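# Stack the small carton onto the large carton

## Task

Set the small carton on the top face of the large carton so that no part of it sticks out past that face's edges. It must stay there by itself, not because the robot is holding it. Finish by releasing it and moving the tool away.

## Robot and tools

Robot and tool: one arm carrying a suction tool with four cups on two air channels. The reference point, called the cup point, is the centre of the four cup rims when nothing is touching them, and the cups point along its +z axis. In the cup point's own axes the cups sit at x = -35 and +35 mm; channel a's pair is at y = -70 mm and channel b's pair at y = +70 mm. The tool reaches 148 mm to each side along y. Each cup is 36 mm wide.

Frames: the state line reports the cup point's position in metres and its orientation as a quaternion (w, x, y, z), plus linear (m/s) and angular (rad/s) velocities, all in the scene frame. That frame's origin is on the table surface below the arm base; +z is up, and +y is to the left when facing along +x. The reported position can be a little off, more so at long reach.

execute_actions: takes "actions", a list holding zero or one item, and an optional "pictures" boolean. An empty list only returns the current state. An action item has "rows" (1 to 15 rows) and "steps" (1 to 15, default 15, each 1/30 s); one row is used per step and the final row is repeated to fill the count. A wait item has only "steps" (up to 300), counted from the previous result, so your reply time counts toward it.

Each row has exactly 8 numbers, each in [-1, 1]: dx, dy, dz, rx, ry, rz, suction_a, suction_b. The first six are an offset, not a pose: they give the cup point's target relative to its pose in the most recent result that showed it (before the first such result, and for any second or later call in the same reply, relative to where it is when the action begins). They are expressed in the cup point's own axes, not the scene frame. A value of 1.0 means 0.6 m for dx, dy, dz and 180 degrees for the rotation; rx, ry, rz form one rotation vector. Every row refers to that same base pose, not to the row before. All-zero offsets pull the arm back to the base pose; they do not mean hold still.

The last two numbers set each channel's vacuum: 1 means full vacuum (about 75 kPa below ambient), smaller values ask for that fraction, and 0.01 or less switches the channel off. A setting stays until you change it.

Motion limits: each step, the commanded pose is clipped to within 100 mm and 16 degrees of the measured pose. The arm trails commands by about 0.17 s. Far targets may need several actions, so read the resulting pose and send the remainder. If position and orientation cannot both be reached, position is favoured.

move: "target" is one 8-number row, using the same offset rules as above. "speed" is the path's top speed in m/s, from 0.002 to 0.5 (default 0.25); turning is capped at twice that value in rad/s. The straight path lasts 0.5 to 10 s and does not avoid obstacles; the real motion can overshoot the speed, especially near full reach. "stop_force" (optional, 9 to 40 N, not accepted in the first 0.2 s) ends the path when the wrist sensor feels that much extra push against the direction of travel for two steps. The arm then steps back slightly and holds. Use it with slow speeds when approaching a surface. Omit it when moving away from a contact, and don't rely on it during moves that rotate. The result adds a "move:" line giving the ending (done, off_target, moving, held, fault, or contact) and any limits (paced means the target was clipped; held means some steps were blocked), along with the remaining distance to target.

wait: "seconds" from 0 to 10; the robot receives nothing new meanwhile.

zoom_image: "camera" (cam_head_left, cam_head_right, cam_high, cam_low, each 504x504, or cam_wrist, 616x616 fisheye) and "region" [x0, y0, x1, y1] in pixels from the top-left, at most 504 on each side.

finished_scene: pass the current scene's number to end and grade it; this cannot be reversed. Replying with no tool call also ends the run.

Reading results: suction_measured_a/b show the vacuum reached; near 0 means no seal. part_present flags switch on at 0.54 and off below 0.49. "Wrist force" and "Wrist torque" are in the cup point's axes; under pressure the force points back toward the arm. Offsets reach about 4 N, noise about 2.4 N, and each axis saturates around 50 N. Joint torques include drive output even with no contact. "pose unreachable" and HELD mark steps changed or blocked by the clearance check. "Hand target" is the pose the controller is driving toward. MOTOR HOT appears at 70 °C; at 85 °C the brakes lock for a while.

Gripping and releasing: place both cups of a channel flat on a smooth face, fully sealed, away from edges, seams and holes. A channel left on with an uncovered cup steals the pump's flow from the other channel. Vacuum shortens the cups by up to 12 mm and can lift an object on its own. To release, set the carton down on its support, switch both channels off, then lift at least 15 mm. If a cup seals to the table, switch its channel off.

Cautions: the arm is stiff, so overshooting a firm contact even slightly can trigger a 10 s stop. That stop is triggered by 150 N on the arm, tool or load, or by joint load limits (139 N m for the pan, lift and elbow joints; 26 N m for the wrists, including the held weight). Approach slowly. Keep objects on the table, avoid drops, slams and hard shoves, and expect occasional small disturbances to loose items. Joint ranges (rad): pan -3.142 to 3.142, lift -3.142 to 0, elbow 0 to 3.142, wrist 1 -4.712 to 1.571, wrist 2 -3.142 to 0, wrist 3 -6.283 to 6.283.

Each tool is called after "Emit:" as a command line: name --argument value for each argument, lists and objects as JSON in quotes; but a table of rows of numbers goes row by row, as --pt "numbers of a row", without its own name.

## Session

Emit:
execute_actions --actions '[]'

Scene clock: 0.00 s of 5300.00 s.
end_effector_position=(+0.4254, +0.0090, +0.4024) suction_measured_a=0.00 part_present_a=0 suction_measured_b=0.00 part_present_b=0 end_effector_quat_wxyz=(+0.002, -0.010, +1.000, -0.001) end_effector_velocity=(+0.000, +0.000, +0.001) end_effector_angular_velocity=(+0.000, -0.001, +0.003)
Joint positions: [-0.315 -1.768  1.733 -1.532 -1.573  1.256]
Joint velocities: [ 0.001 -0.    -0.001 -0.     0.001 -0.002]
Joint torques (N m, as the arm reports them, + toward a larger angle): no reading
Motor temperatures (°C, as the motors report them): [30 30 30 33 35 38]
Wrist force (N, on the end effector, along its own x y z axes, offset not removed): no reading
Wrist torque (N m, same axes, about the end effector's origin, offset not removed): no reading
Hand target: +0.425, +0.009, +0.402; +0.002, -0.010, +1.000, -0.001

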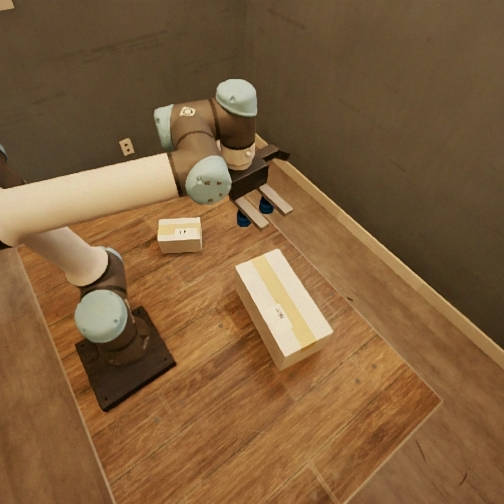

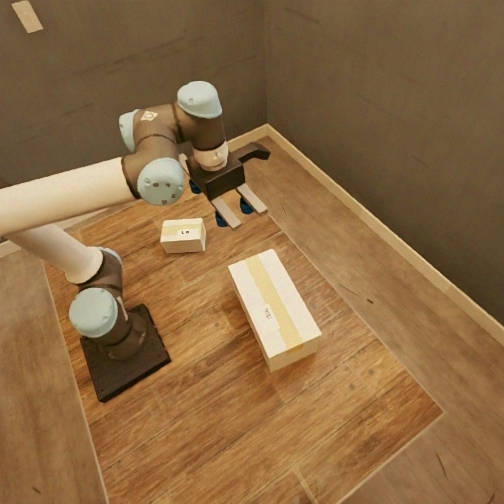

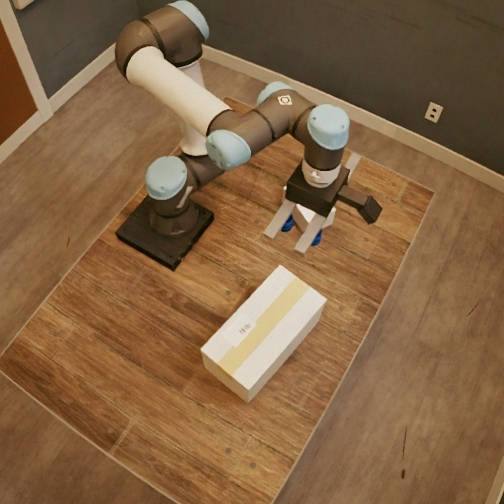

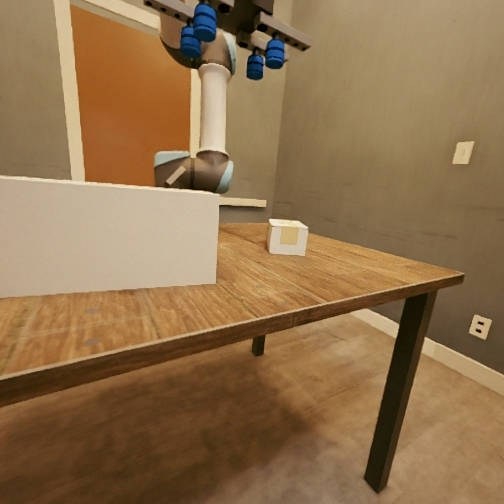

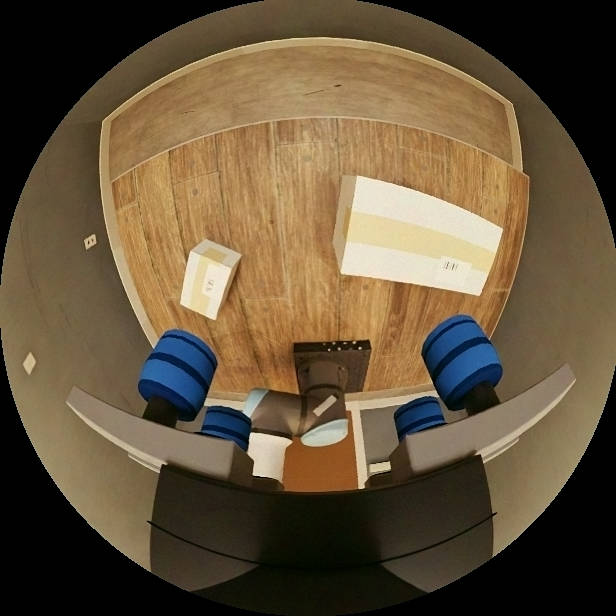

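Emit:
move --target '[0.095,0.5,0.475,0,0,0.18,0,0]' --speed 0.35

Scene clock: 5.87 s of 5300.00 s.
end_effector_position=(+0.3643, +0.3067, +0.1168) suction_measured_a=0.00 part_present_a=0 suction_measured_b=0.00 part_present_b=0 end_effector_quat_wxyz=(+0.003, +0.269, +0.963, -0.001) end_effector_velocity=(+0.001, +0.002, -0.002) end_effector_angular_velocity=(-0.002, -0.001, -0.005)
Joint positions: [ 0.396 -1.389  2.157 -2.335 -1.572  2.532]
Joint velocities: [ 0.005  0.008 -0.003 -0.006 -0.002  0.009]
Joint torques (N m, as the arm reports them, + toward a larger angle): [  4.48 -21.38 -31.09  -5.48  -1.52   2.12]
Motor temperatures (°C, as the motors report them): [30 30 30 33 35 38]
Wrist force (N, on the end effector, along its own x y z axes, offset not removed): [0.9 1.0 2.2]
Wrist torque (N m, same axes, about the end effector's origin, offset not removed): [0.10 -0.06 0.03]
Hand target: +0.364, +0.307, +0.117; +0.003, +0.270, +0.963, -0.001
Off the commanded pose: 0.001 m, 0 deg.
After step 90, 0.83 s passed at rest.
move: done

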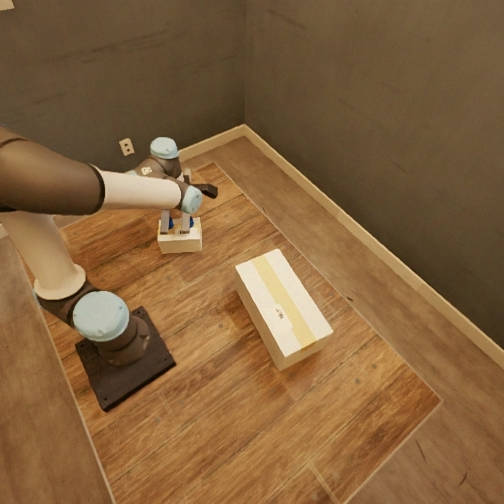

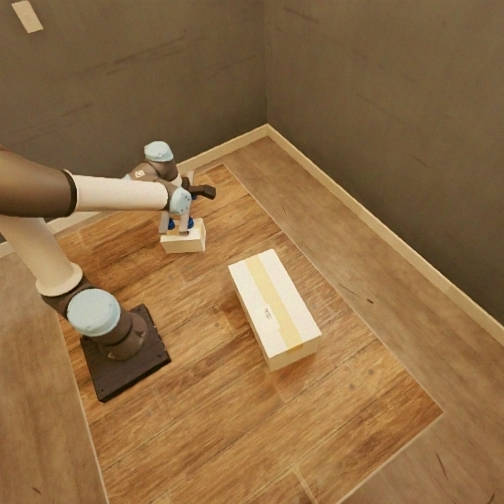

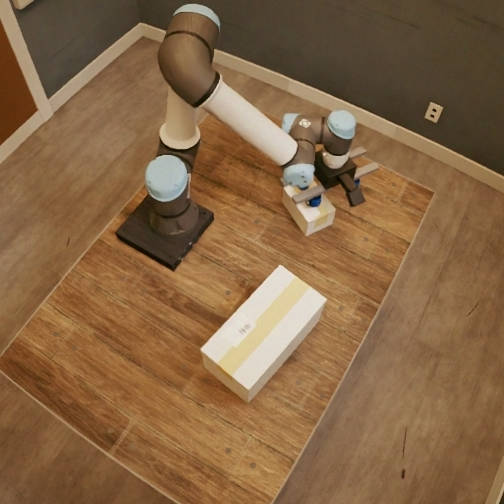

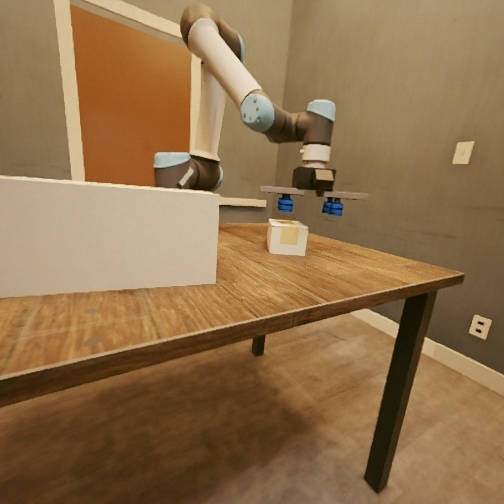

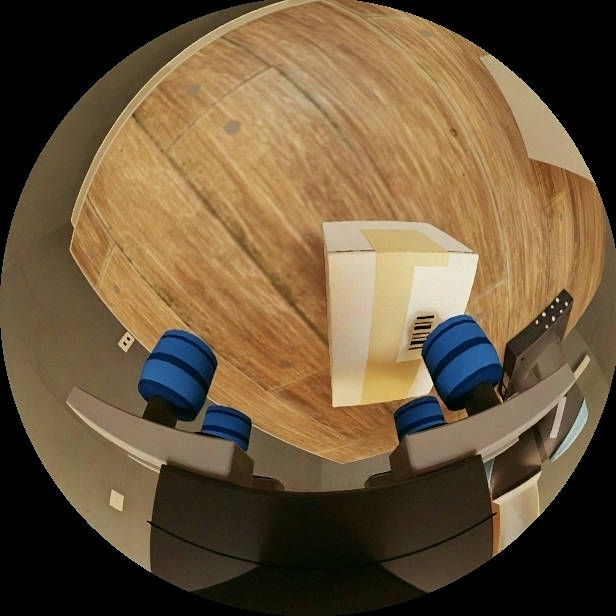

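Emit:
move --target '[0.022,0.018,0.045,0,0,0,0,0]' --speed 0.1

Emit:
move --target '[0,0,0.03,0,0,0,0,0]' --speed 0.015 --stop_force 12

Emit:
execute_actions --actions '[{"rows":[[0,0,0,0,0,0,1,0]]}]'

Scene clock: 12.07 s of 5300.00 s.
end_effector_position=(+0.3588, +0.3225, +0.0901) suction_measured_a=0.00 part_present_a=0 suction_measured_b=0.00 part_present_b=0 end_effector_quat_wxyz=(+0.003, +0.269, +0.963, -0.001) end_effector_velocity=(+0.000, +0.001, -0.002) end_effector_angular_velocity=(-0.001, -0.001, +0.000)
Joint positions: [ 0.433 -1.322  2.166 -2.41  -1.572  2.569]
Joint velocities: [ 0.003  0.007 -0.001 -0.007 -0.002  0.003]
Joint torques (N m, as the arm reports them, + toward a larger angle): [  5.56 -21.4   -9.61  -5.19  -0.69   1.63]
Motor temperatures (°C, as the motors report them): [30 30 30 33 35 38]
Wrist force (N, on the end effector, along its own x y z axes, offset not removed): [0.8 1.1 3.1]
Wrist torque (N m, same axes, about the end effector's origin, offset not removed): [0.15 0.02 -0.07]
Hand target: +0.359, +0.323, +0.090; +0.003, +0.269, +0.963, -0.001
Off the commanded pose: 0.000 m, 0 deg.
After step 90, 2.27 s passed at rest.
move: done

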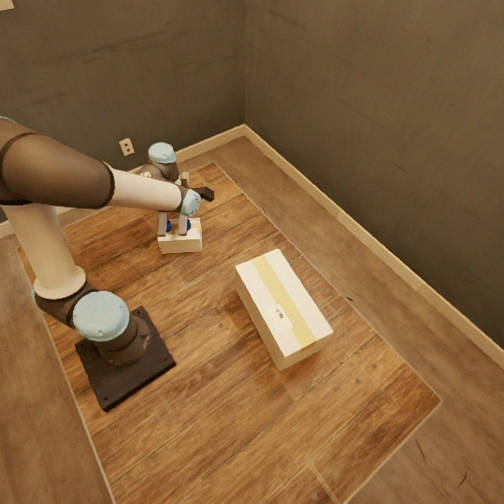

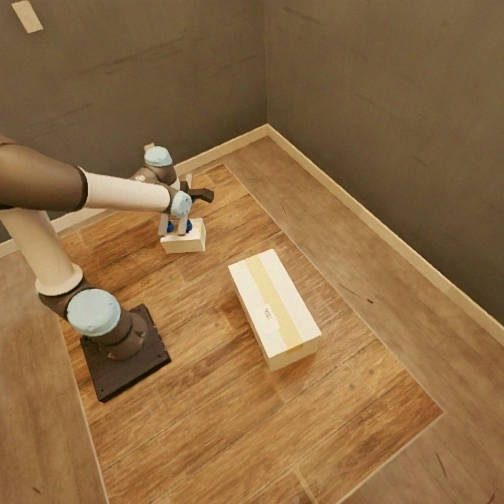

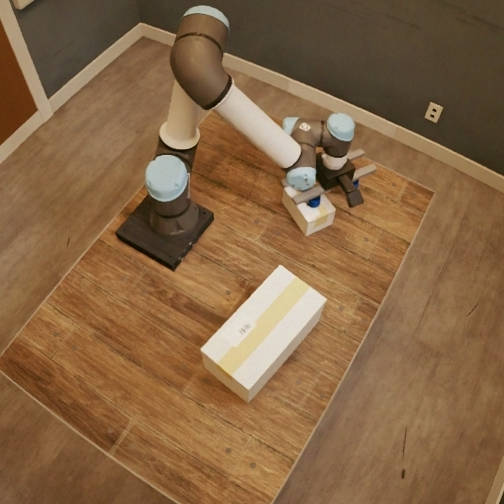

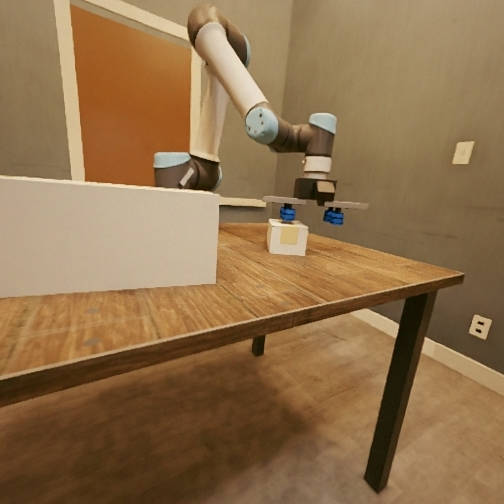

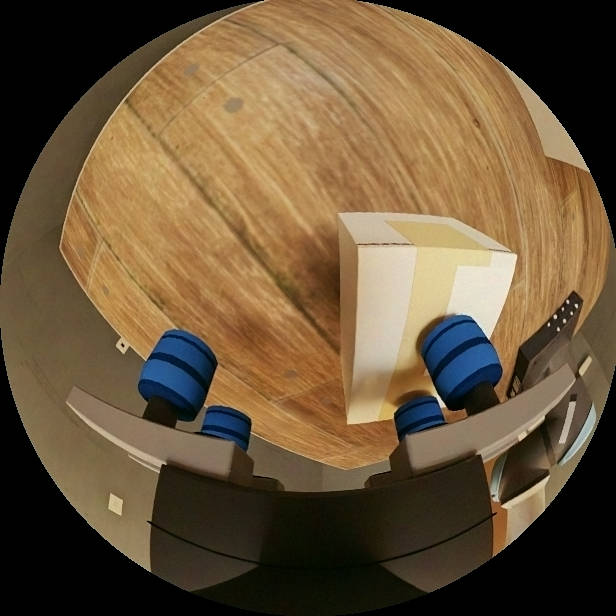

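Scene clock: 13.47 s of 5300.00 s.
end_effector_position=(+0.3588, +0.3225, +0.0752) suction_measured_a=0.00 part_present_a=0 suction_measured_b=0.00 part_present_b=0 end_effector_quat_wxyz=(+0.003, +0.269, +0.963, -0.001) end_effector_velocity=(+0.001, -0.001, +0.005) end_effector_angular_velocity=(+0.000, +0.000, -0.004)
Joint positions: [ 0.433 -1.29   2.178 -2.454 -1.572  2.569]
Joint velocities: [-0.003 -0.011 -0.003  0.014  0.     0.001]
Joint torques (N m, as the arm reports them, + toward a larger angle): [ -9.07 -39.68 -24.87  -1.53  -0.57  -1.46]
Motor temperatures (°C, as the motors report them): [30 30 30 33 35 38]
Wrist force (N, on the end effector, along its own x y z axes, offset not removed): [-1.0 -0.3 -9.8]
Wrist torque (N m, same axes, about the end effector's origin, offset not removed): [0.62 0.21 -0.10]
Hand target: +0.359, +0.323, +0.076; +0.003, +0.269, +0.963, -0.001
Off the commanded pose: 0.003 m, 0 deg.
move: contact

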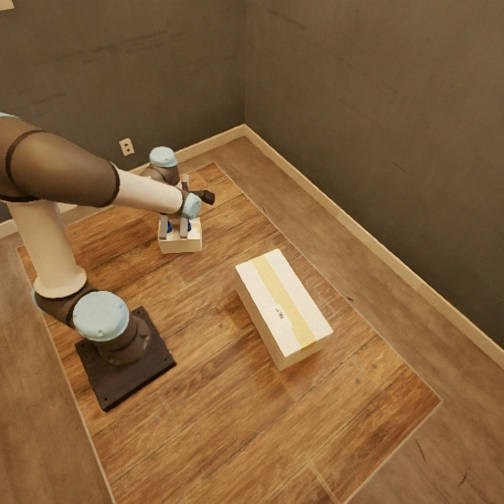

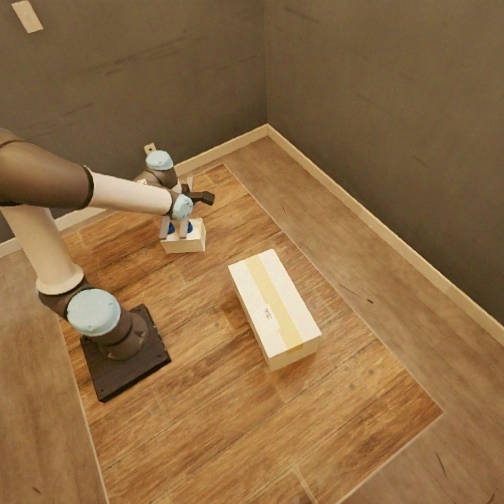

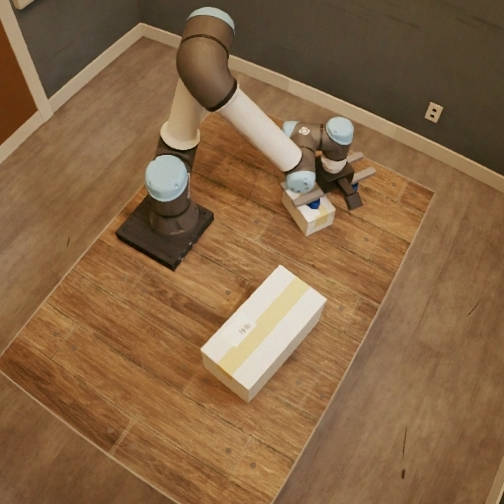

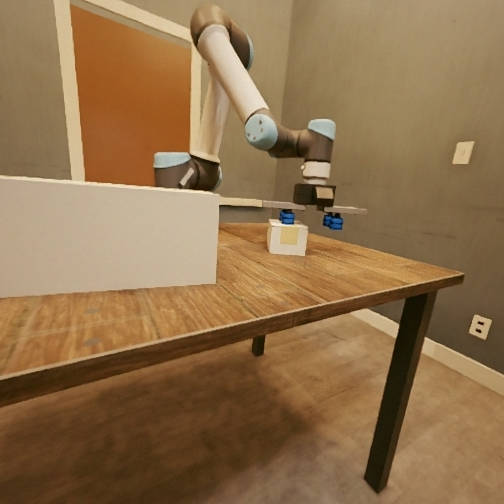

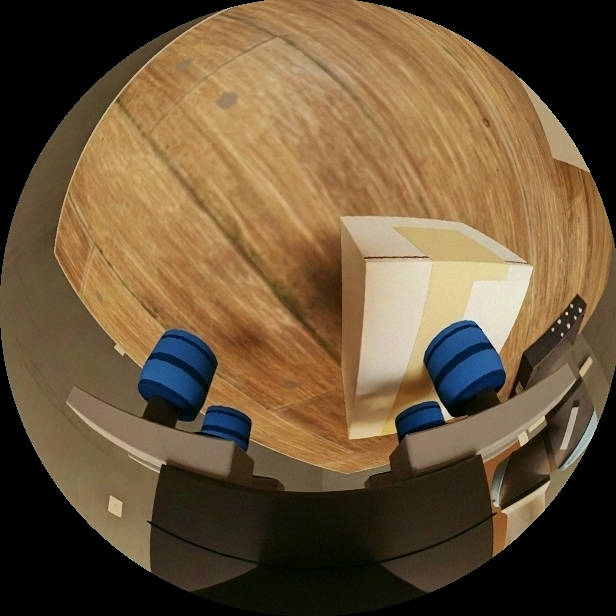

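Scene clock: 13.97 s of 5300.00 s.
end_effector_position=(+0.3588, +0.3225, +0.0752) suction_measured_a=0.86 part_present_a=1 suction_measured_b=0.00 part_present_b=0 end_effector_quat_wxyz=(+0.003, +0.269, +0.963, -0.001) end_effector_velocity=(-0.000, -0.001, -0.000) end_effector_angular_velocity=(-0.001, +0.000, -0.000)
Joint positions: [ 0.433 -1.29   2.178 -2.454 -1.572  2.569]
Joint velocities: [-0.001 -0.     0.001 -0.    -0.001 -0.001]
Joint torques (N m, as the arm reports them, + toward a larger angle): [ -7.17 -25.71 -11.02  -5.65  -0.2   -1.36]
Motor temperatures (°C, as the motors report them): [30 30 30 33 35 38]
Wrist force (N, on the end effector, along its own x y z axes, offset not removed): [0.6 0.9 7.5]
Wrist torque (N m, same axes, about the end effector's origin, offset not removed): [-0.30 0.08 -0.06]
Hand target: +0.359, +0.322, +0.075; +0.003, +0.269, +0.963, -0.001
Off the commanded pose: 0.000 m, 0 deg.
Steps of this call (steps 1 to 15: all 15 steps of this action). Readings (end_effector_position | what the end effector reports):
1: (+0.3588, +0.3225, +0.0753) | suction_measured_a=0.12 part_present_a=0 suction_measured_b=0.00 part_present_b=0
2: (+0.3587, +0.3225, +0.0753) | suction_measured_a=0.26 part_present_a=0 suction_measured_b=0.00 part_present_b=0
4: (+0.3587, +0.3225, +0.0753) | suction_measured_a=0.40 part_present_a=0 suction_measured_b=0.00 part_present_b=0
8: (+0.3588, +0.3225, +0.0753) | suction_measured_a=0.70 part_present_a=1 suction_measured_b=0.00 part_present_b=0
15: the state above

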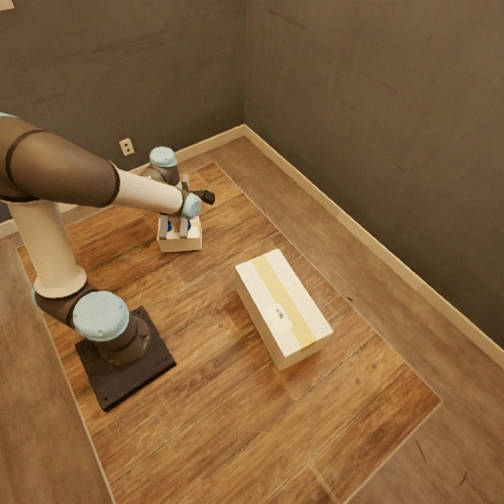

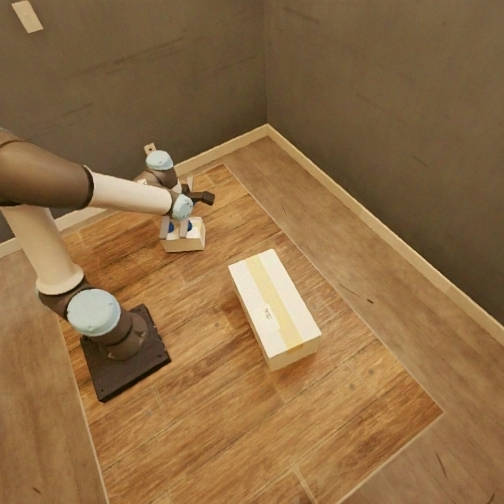

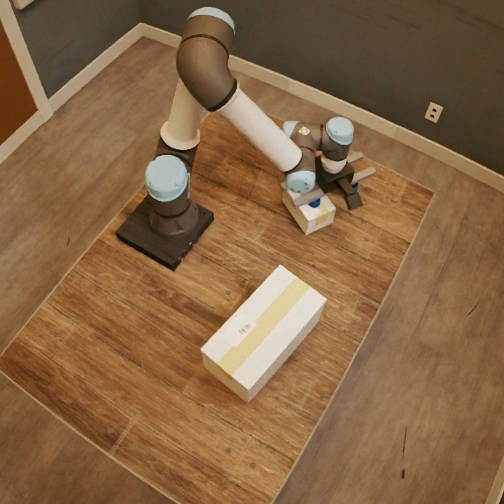

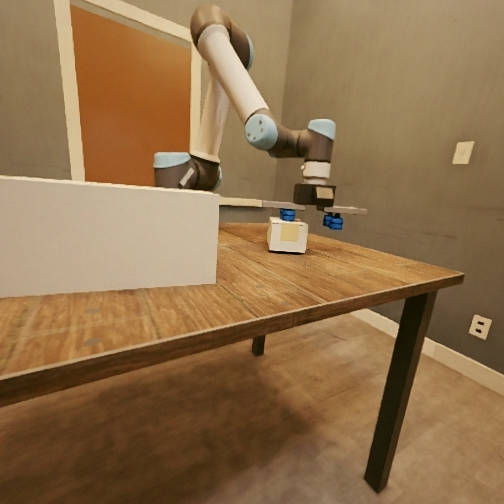

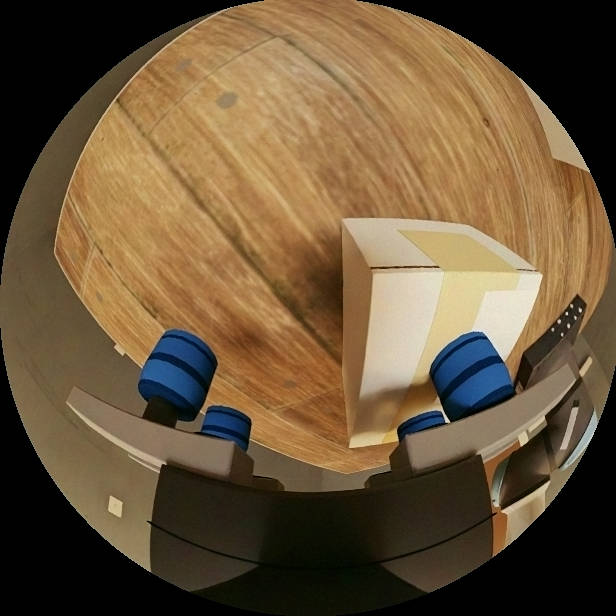

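Emit:
move --target '[-0.1,-0.1,-0.31,0,0,0,1,0]' --speed 0.3

Emit:
move --target '[-0.547,-0.525,0.015,0,0,0.375,1,0]' --speed 0.35

Scene clock: 20.40 s of 5300.00 s.
end_effector_position=(+0.3779, +0.2407, +0.2611) suction_measured_a=0.89 part_present_a=1 suction_measured_b=0.00 part_present_b=0 end_effector_quat_wxyz=(+0.003, +0.269, +0.963, -0.001) end_effector_velocity=(+0.000, -0.002, +0.002) end_effector_angular_velocity=(-0.000, +0.001, -0.001)
Joint positions: [ 0.244 -1.661  2.008 -1.914 -1.572  2.38 ]
Joint velocities: [-0.004 -0.003 -0.004  0.008  0.    -0.003]
Joint torques (N m, as the arm reports them, + toward a larger angle): [-10.5  -36.04 -36.7   -2.54   1.51  -1.32]
Motor temperatures (°C, as the motors report them): [30 30 30 33 35 38]
Wrist force (N, on the end effector, along its own x y z axes, offset not removed): [1.6 1.3 8.6]
Wrist torque (N m, same axes, about the end effector's origin, offset not removed): [-0.30 -0.03 -0.05]
Hand target: +0.378, +0.241, +0.261; +0.003, +0.269, +0.963, -0.001
Off the commanded pose: 0.001 m, 0 deg.
After step 90, 1.97 s passed at rest.
move: done

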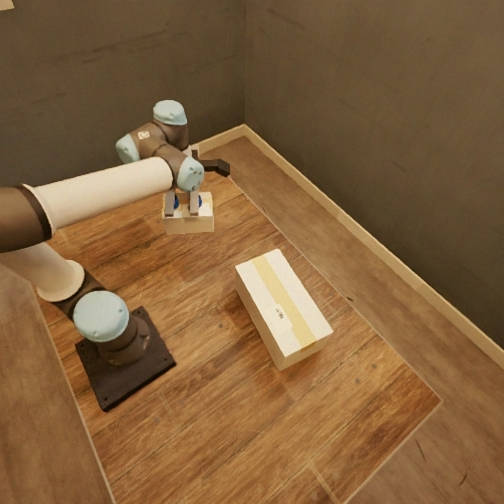

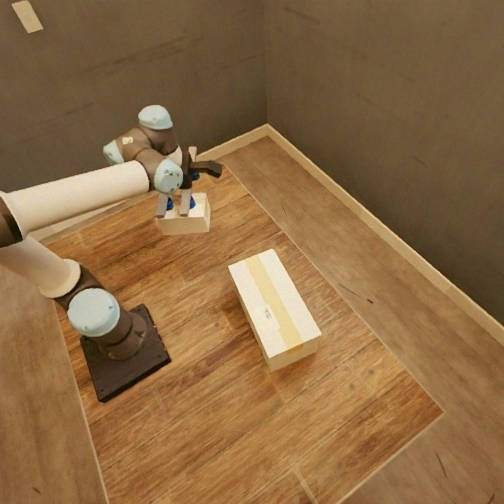

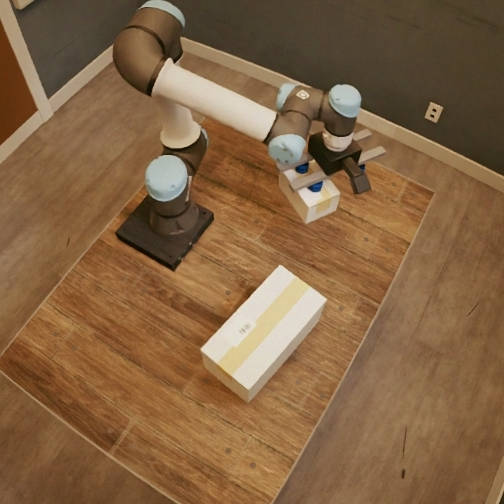

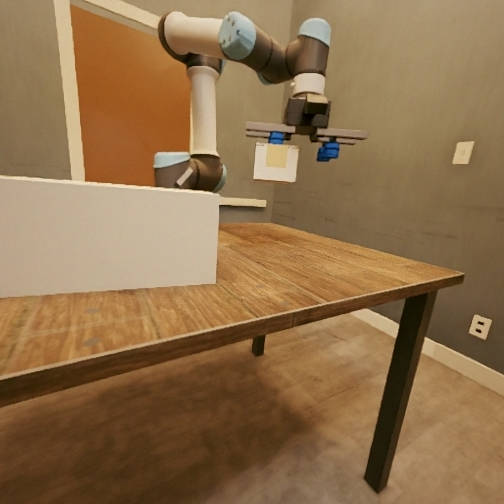

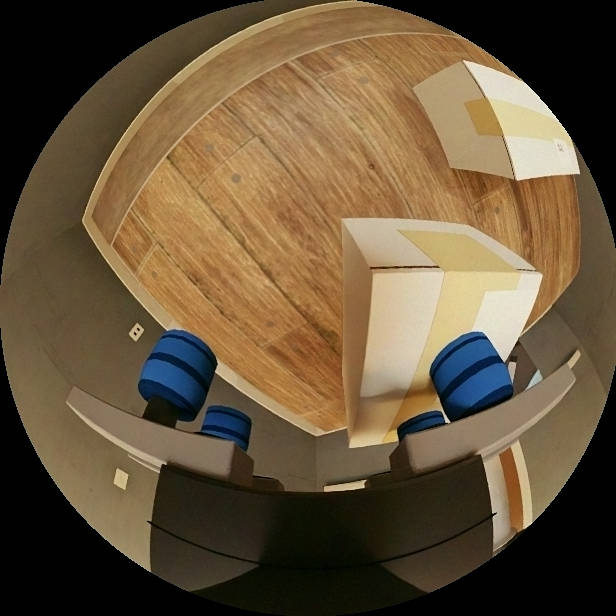

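Scene clock: 22.83 s of 5300.00 s.
end_effector_position=(+0.4952, -0.1979, +0.2534) suction_measured_a=0.89 part_present_a=1 suction_measured_b=0.00 part_present_b=0 end_effector_quat_wxyz=(+0.001, +0.759, +0.651, +0.002) end_effector_velocity=(+0.001, -0.002, -0.001) end_effector_angular_velocity=(+0.002, +0.002, -0.005)
Joint positions: [-0.65  -1.444  1.812 -1.935 -1.573  2.663]
Joint velocities: [-0.002  0.007 -0.005  0.001  0.     0.004]
Joint torques (N m, as the arm reports them, + toward a larger angle): [-10.16 -25.92 -36.63  -2.18  -1.88   1.36]
Motor temperatures (°C, as the motors report them): [30 30 30 33 35 38]
Wrist force (N, on the end effector, along its own x y z axes, offset not removed): [0.0 0.7 8.9]
Wrist torque (N m, same axes, about the end effector's origin, offset not removed): [-0.36 0.14 -0.09]
Hand target: +0.495, -0.198, +0.253; +0.001, +0.759, +0.651, +0.002
Off the commanded pose: 0.001 m, 0 deg.
move: done

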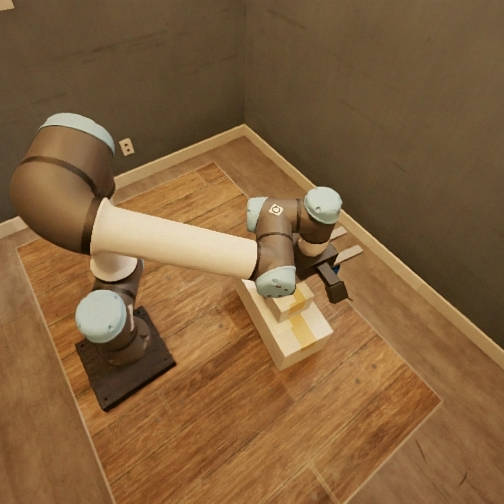

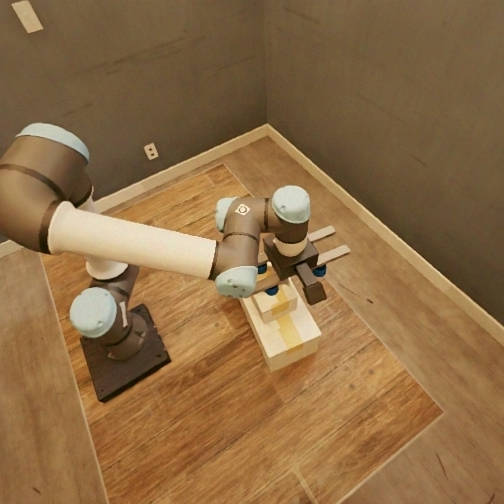

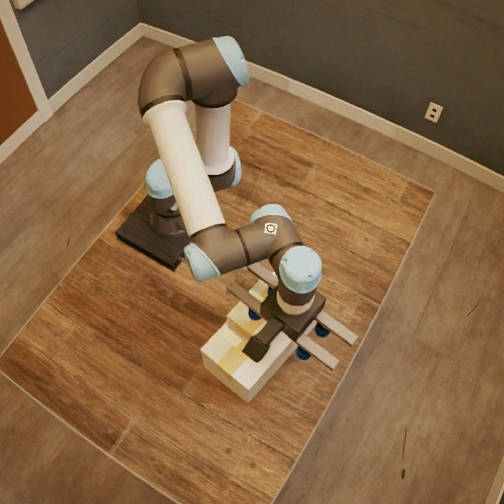

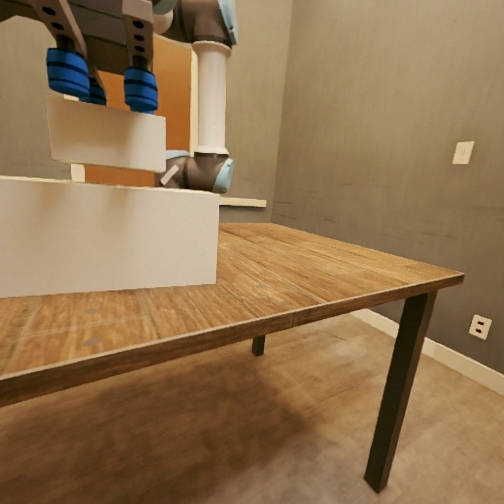

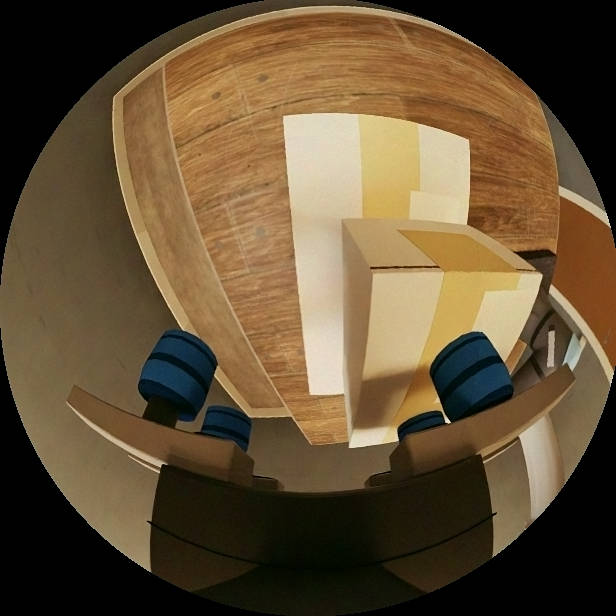

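Emit:
move --target '[0,0.015,0.038,0,0,0,1,0]' --speed 0.05

Emit:
move --target '[0,0,0.03,0,0,0,1,0]' --speed 0.003 --stop_force 9

Emit:
execute_actions --actions '[{"rows":[[0,0,0,0,0,0,0,0]],"steps":6}]' --pictures false

Emit:
move --target '[0,0,-0.25,0,0,0,0,0]'

Scene clock: 26.87 s of 5300.00 s.
end_effector_position=(+0.5041, -0.1992, +0.2310) suction_measured_a=0.89 part_present_a=1 suction_measured_b=0.00 part_present_b=0 end_effector_quat_wxyz=(+0.001, +0.759, +0.651, +0.002) end_effector_velocity=(+0.001, -0.000, -0.003) end_effector_angular_velocity=(+0.001, +0.000, +0.001)
Joint positions: [-0.642 -1.403  1.827 -1.99  -1.573  2.671]
Joint velocities: [ 0.001  0.004  0.002 -0.006  0.001 -0.   ]
Joint torques (N m, as the arm reports them, + toward a larger angle): [  6.88 -27.37 -17.99  -5.65   1.24   1.81]
Motor temperatures (°C, as the motors report them): [30 30 30 33 35 38]
Wrist force (N, on the end effector, along its own x y z axes, offset not removed): [1.1 1.5 8.2]
Wrist torque (N m, same axes, about the end effector's origin, offset not removed): [-0.19 0.05 -0.03]
Hand target: +0.504, -0.199, +0.231; +0.001, +0.759, +0.651, +0.002
Off the commanded pose: 0.000 m, 0 deg.
After step 90, 0.10 s passed at rest.
move: done

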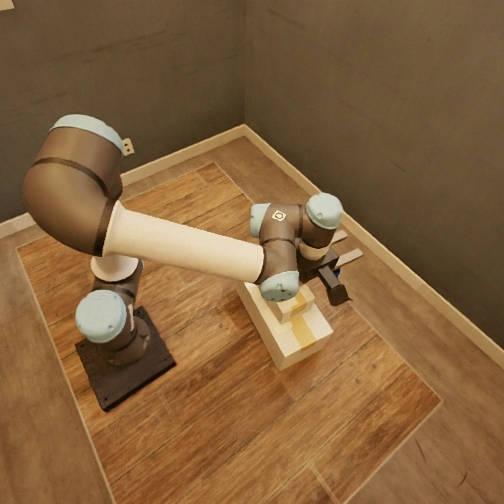

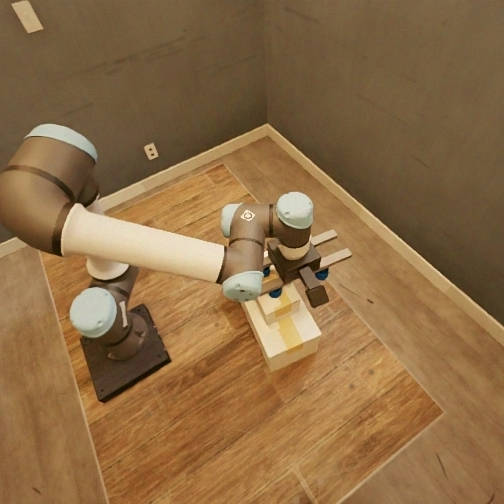

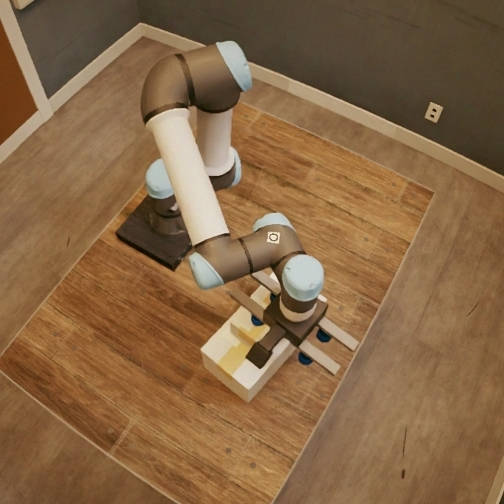

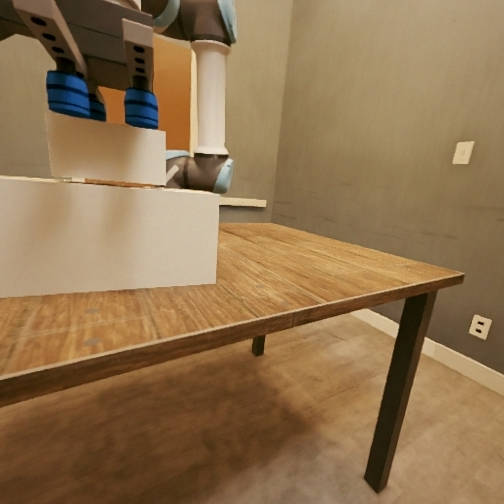

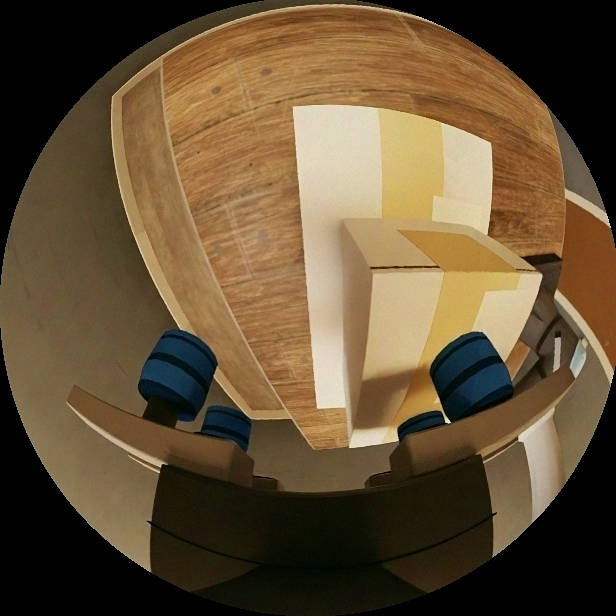

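Scene clock: 29.73 s of 5300.00 s.
end_effector_position=(+0.5041, -0.1992, +0.2235) suction_measured_a=0.89 part_present_a=1 suction_measured_b=0.00 part_present_b=0 end_effector_quat_wxyz=(+0.001, +0.759, +0.651, +0.002) end_effector_velocity=(-0.000, +0.001, -0.000) end_effector_angular_velocity=(+0.003, +0.003, -0.001)
Joint positions: [-0.642 -1.396  1.838 -2.009 -1.573  2.671]
Joint velocities: [ 0.001  0.    -0.     0.004  0.     0.002]
Joint torques (N m, as the arm reports them, + toward a larger angle): [ -8.96 -35.79 -26.28  -0.07  -0.14  -1.98]
Motor temperatures (°C, as the motors report them): [30 30 30 33 35 38]
Wrist force (N, on the end effector, along its own x y z axes, offset not removed): [0.7 8.0 -10.1]
Wrist torque (N m, same axes, about the end effector's origin, offset not removed): [1.16 -0.25 -0.01]
Hand target: +0.504, -0.199, +0.224; +0.001, +0.759, +0.651, +0.002
Off the commanded pose: 0.011 m, 0 deg.
move: contact

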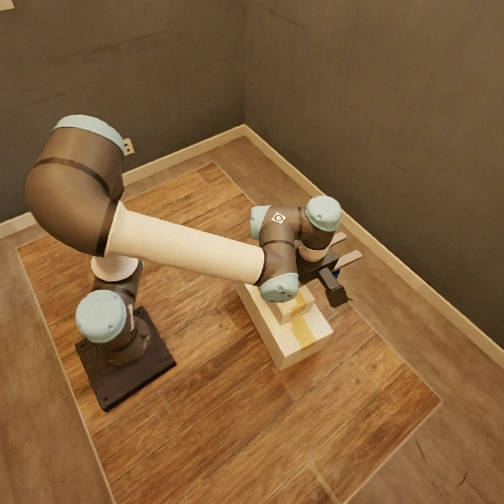

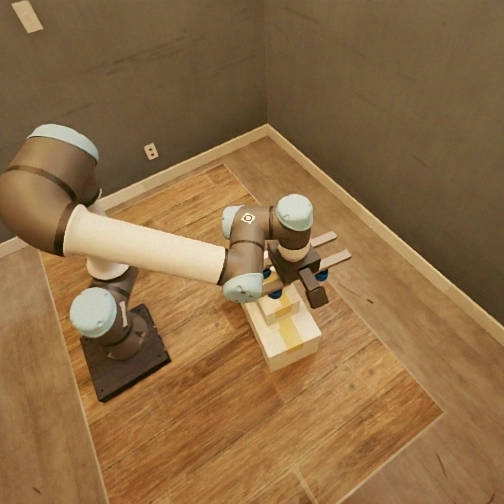

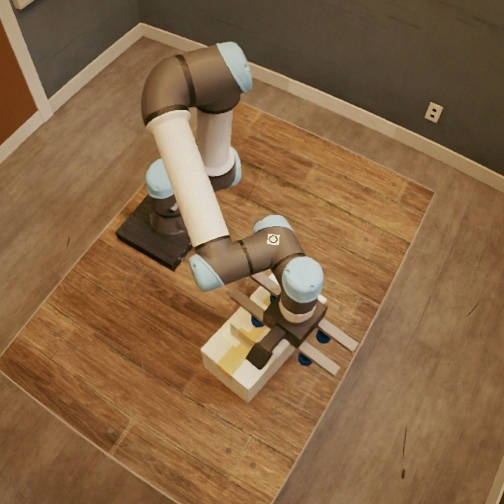

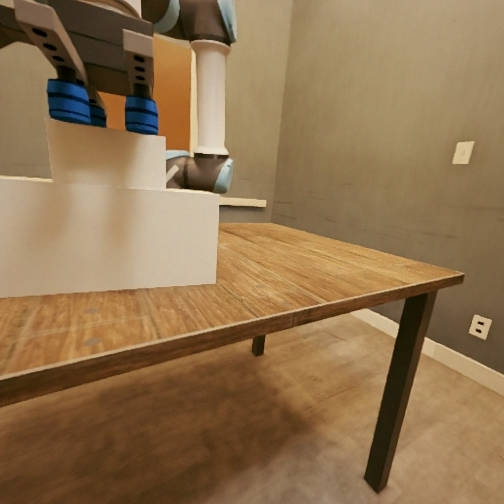

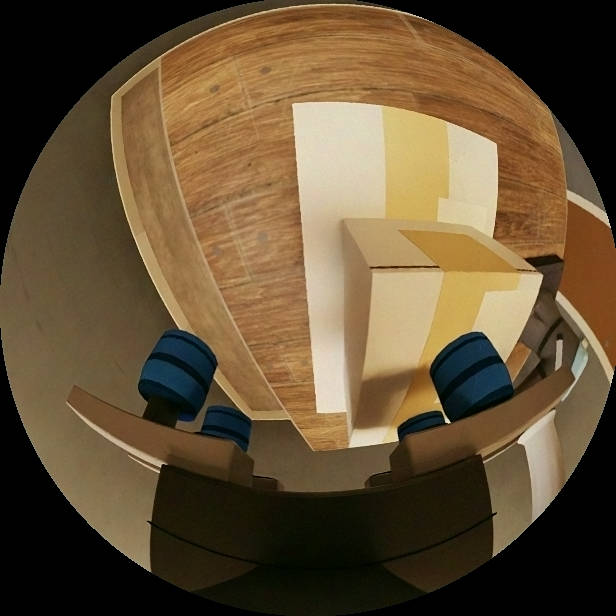

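Scene clock: 29.93 s of 5300.00 s.
end_effector_position=(+0.5041, -0.1992, +0.2236) suction_measured_a=0.00 part_present_a=0 suction_measured_b=0.00 part_present_b=0 end_effector_quat_wxyz=(+0.001, +0.759, +0.651, +0.002) end_effector_velocity=(-0.000, +0.001, -0.000) end_effector_angular_velocity=(+0.000, +0.001, +0.002)
Joint positions: [-0.642 -1.396  1.838 -2.009 -1.573  2.671]
Joint velocities: [ 0.002 -0.     0.001 -0.    -0.     0.   ]
Joint torques (N m, as the arm reports them, + toward a larger angle): [ -9.08 -27.05 -17.53  -1.72   0.02  -1.71]
Motor temperatures (°C, as the motors report them): [30 30 30 33 35 38]
Wrist force (N, on the end effector, along its own x y z axes, offset not removed): [0.5 0.7 -34.3]
Wrist torque (N m, same axes, about the end effector's origin, offset not removed): [2.39 -0.04 -0.06]
Hand target: +0.504, -0.199, +0.224; +0.001, +0.759, +0.651, +0.002
Off the commanded pose: 0.000 m, 0 deg.
Steps of this call (steps 1 to 6: all 6 steps of this action). Readings (end_effector_position | what the end effector reports):
1: (+0.5041, -0.1992, +0.2235) | suction_measured_a=0.40 part_present_a=0 suction_measured_b=0.00 part_present_b=0
2: (+0.5041, -0.1992, +0.2236) | suction_measured_a=0.01 part_present_a=0 suction_measured_b=0.00 part_present_b=0
4: (+0.5041, -0.1992, +0.2236) | suction_measured_a=0.00 part_present_a=0 suction_measured_b=0.00 part_present_b=0
6: the state above

Scene clock: 31.43 s of 5300.00 s.
end_effector_position=(+0.5032, -0.1992, +0.3732) suction_measured_a=0.00 part_present_a=0 suction_measured_b=0.00 part_present_b=0 end_effector_quat_wxyz=(+0.002, +0.759, +0.651, +0.002) end_effector_velocity=(+0.000, -0.000, +0.003) end_effector_angular_velocity=(+0.001, +0.002, -0.000)
Joint positions: [-0.642 -1.483  1.543 -1.626 -1.572  2.671]
Joint velocities: [ 0.     0.001 -0.01   0.011 -0.     0.001]
Joint torques (N m, as the arm reports them, + toward a larger angle): [ -9.74 -22.56 -37.35  -1.87  -1.51  -1.79]
Motor temperatures (°C, as the motors report them): [30 30 30 33 35 38]
Wrist force (N, on the end effector, along its own x y z axes, offset not removed): [0.2 -0.1 2.9]
Wrist torque (N m, same axes, about the end effector's origin, offset not removed): [0.02 0.07 -0.07]
Hand target: +0.503, -0.199, +0.374; +0.001, +0.759, +0.651, +0.002
Off the commanded pose: 0.001 m, 0 deg.
move: done

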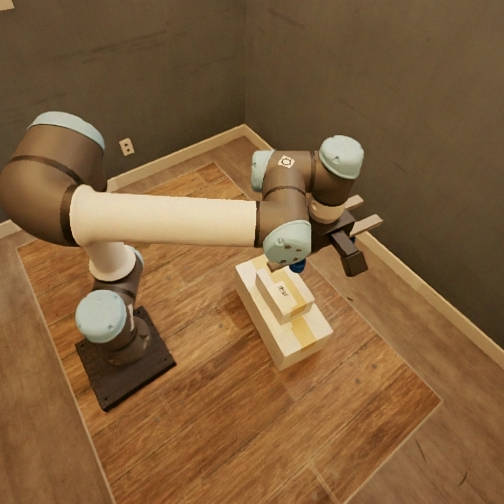

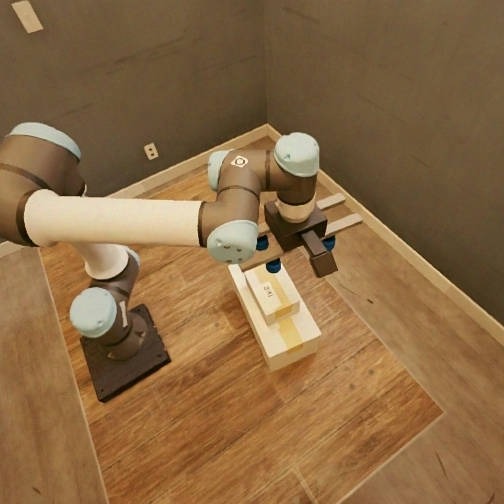

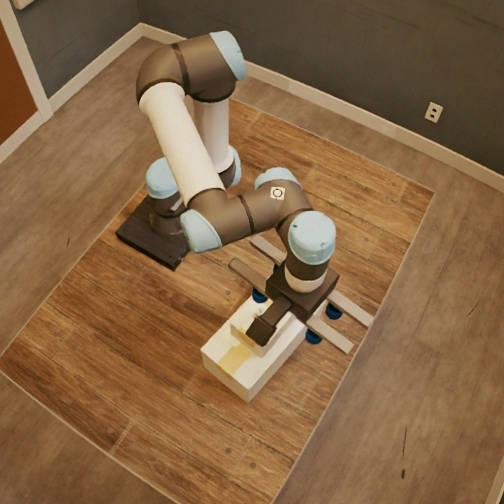

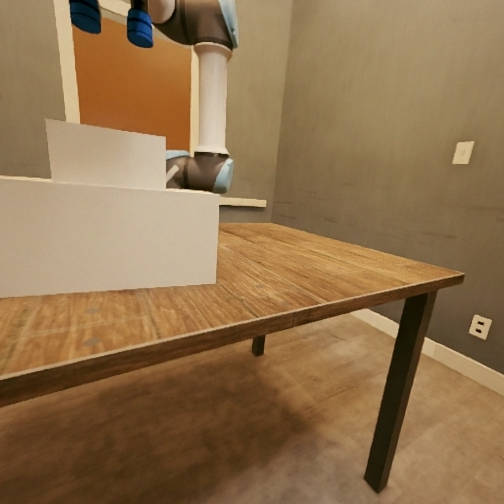

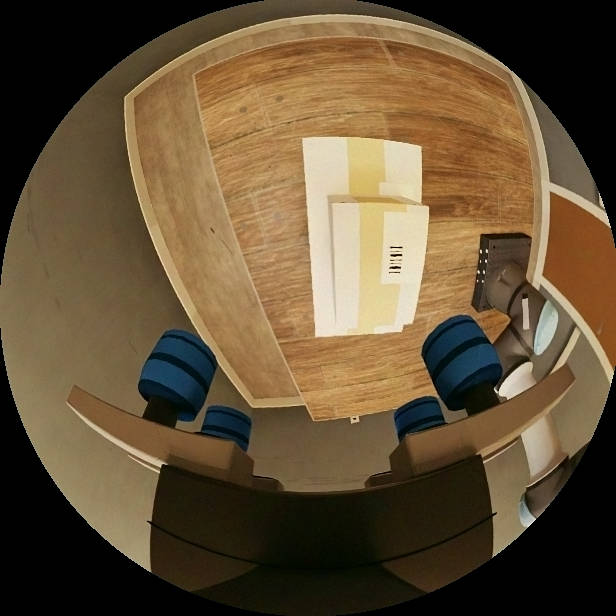

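Emit:
finished_scene --scene 2

The scene is finished: the task was done.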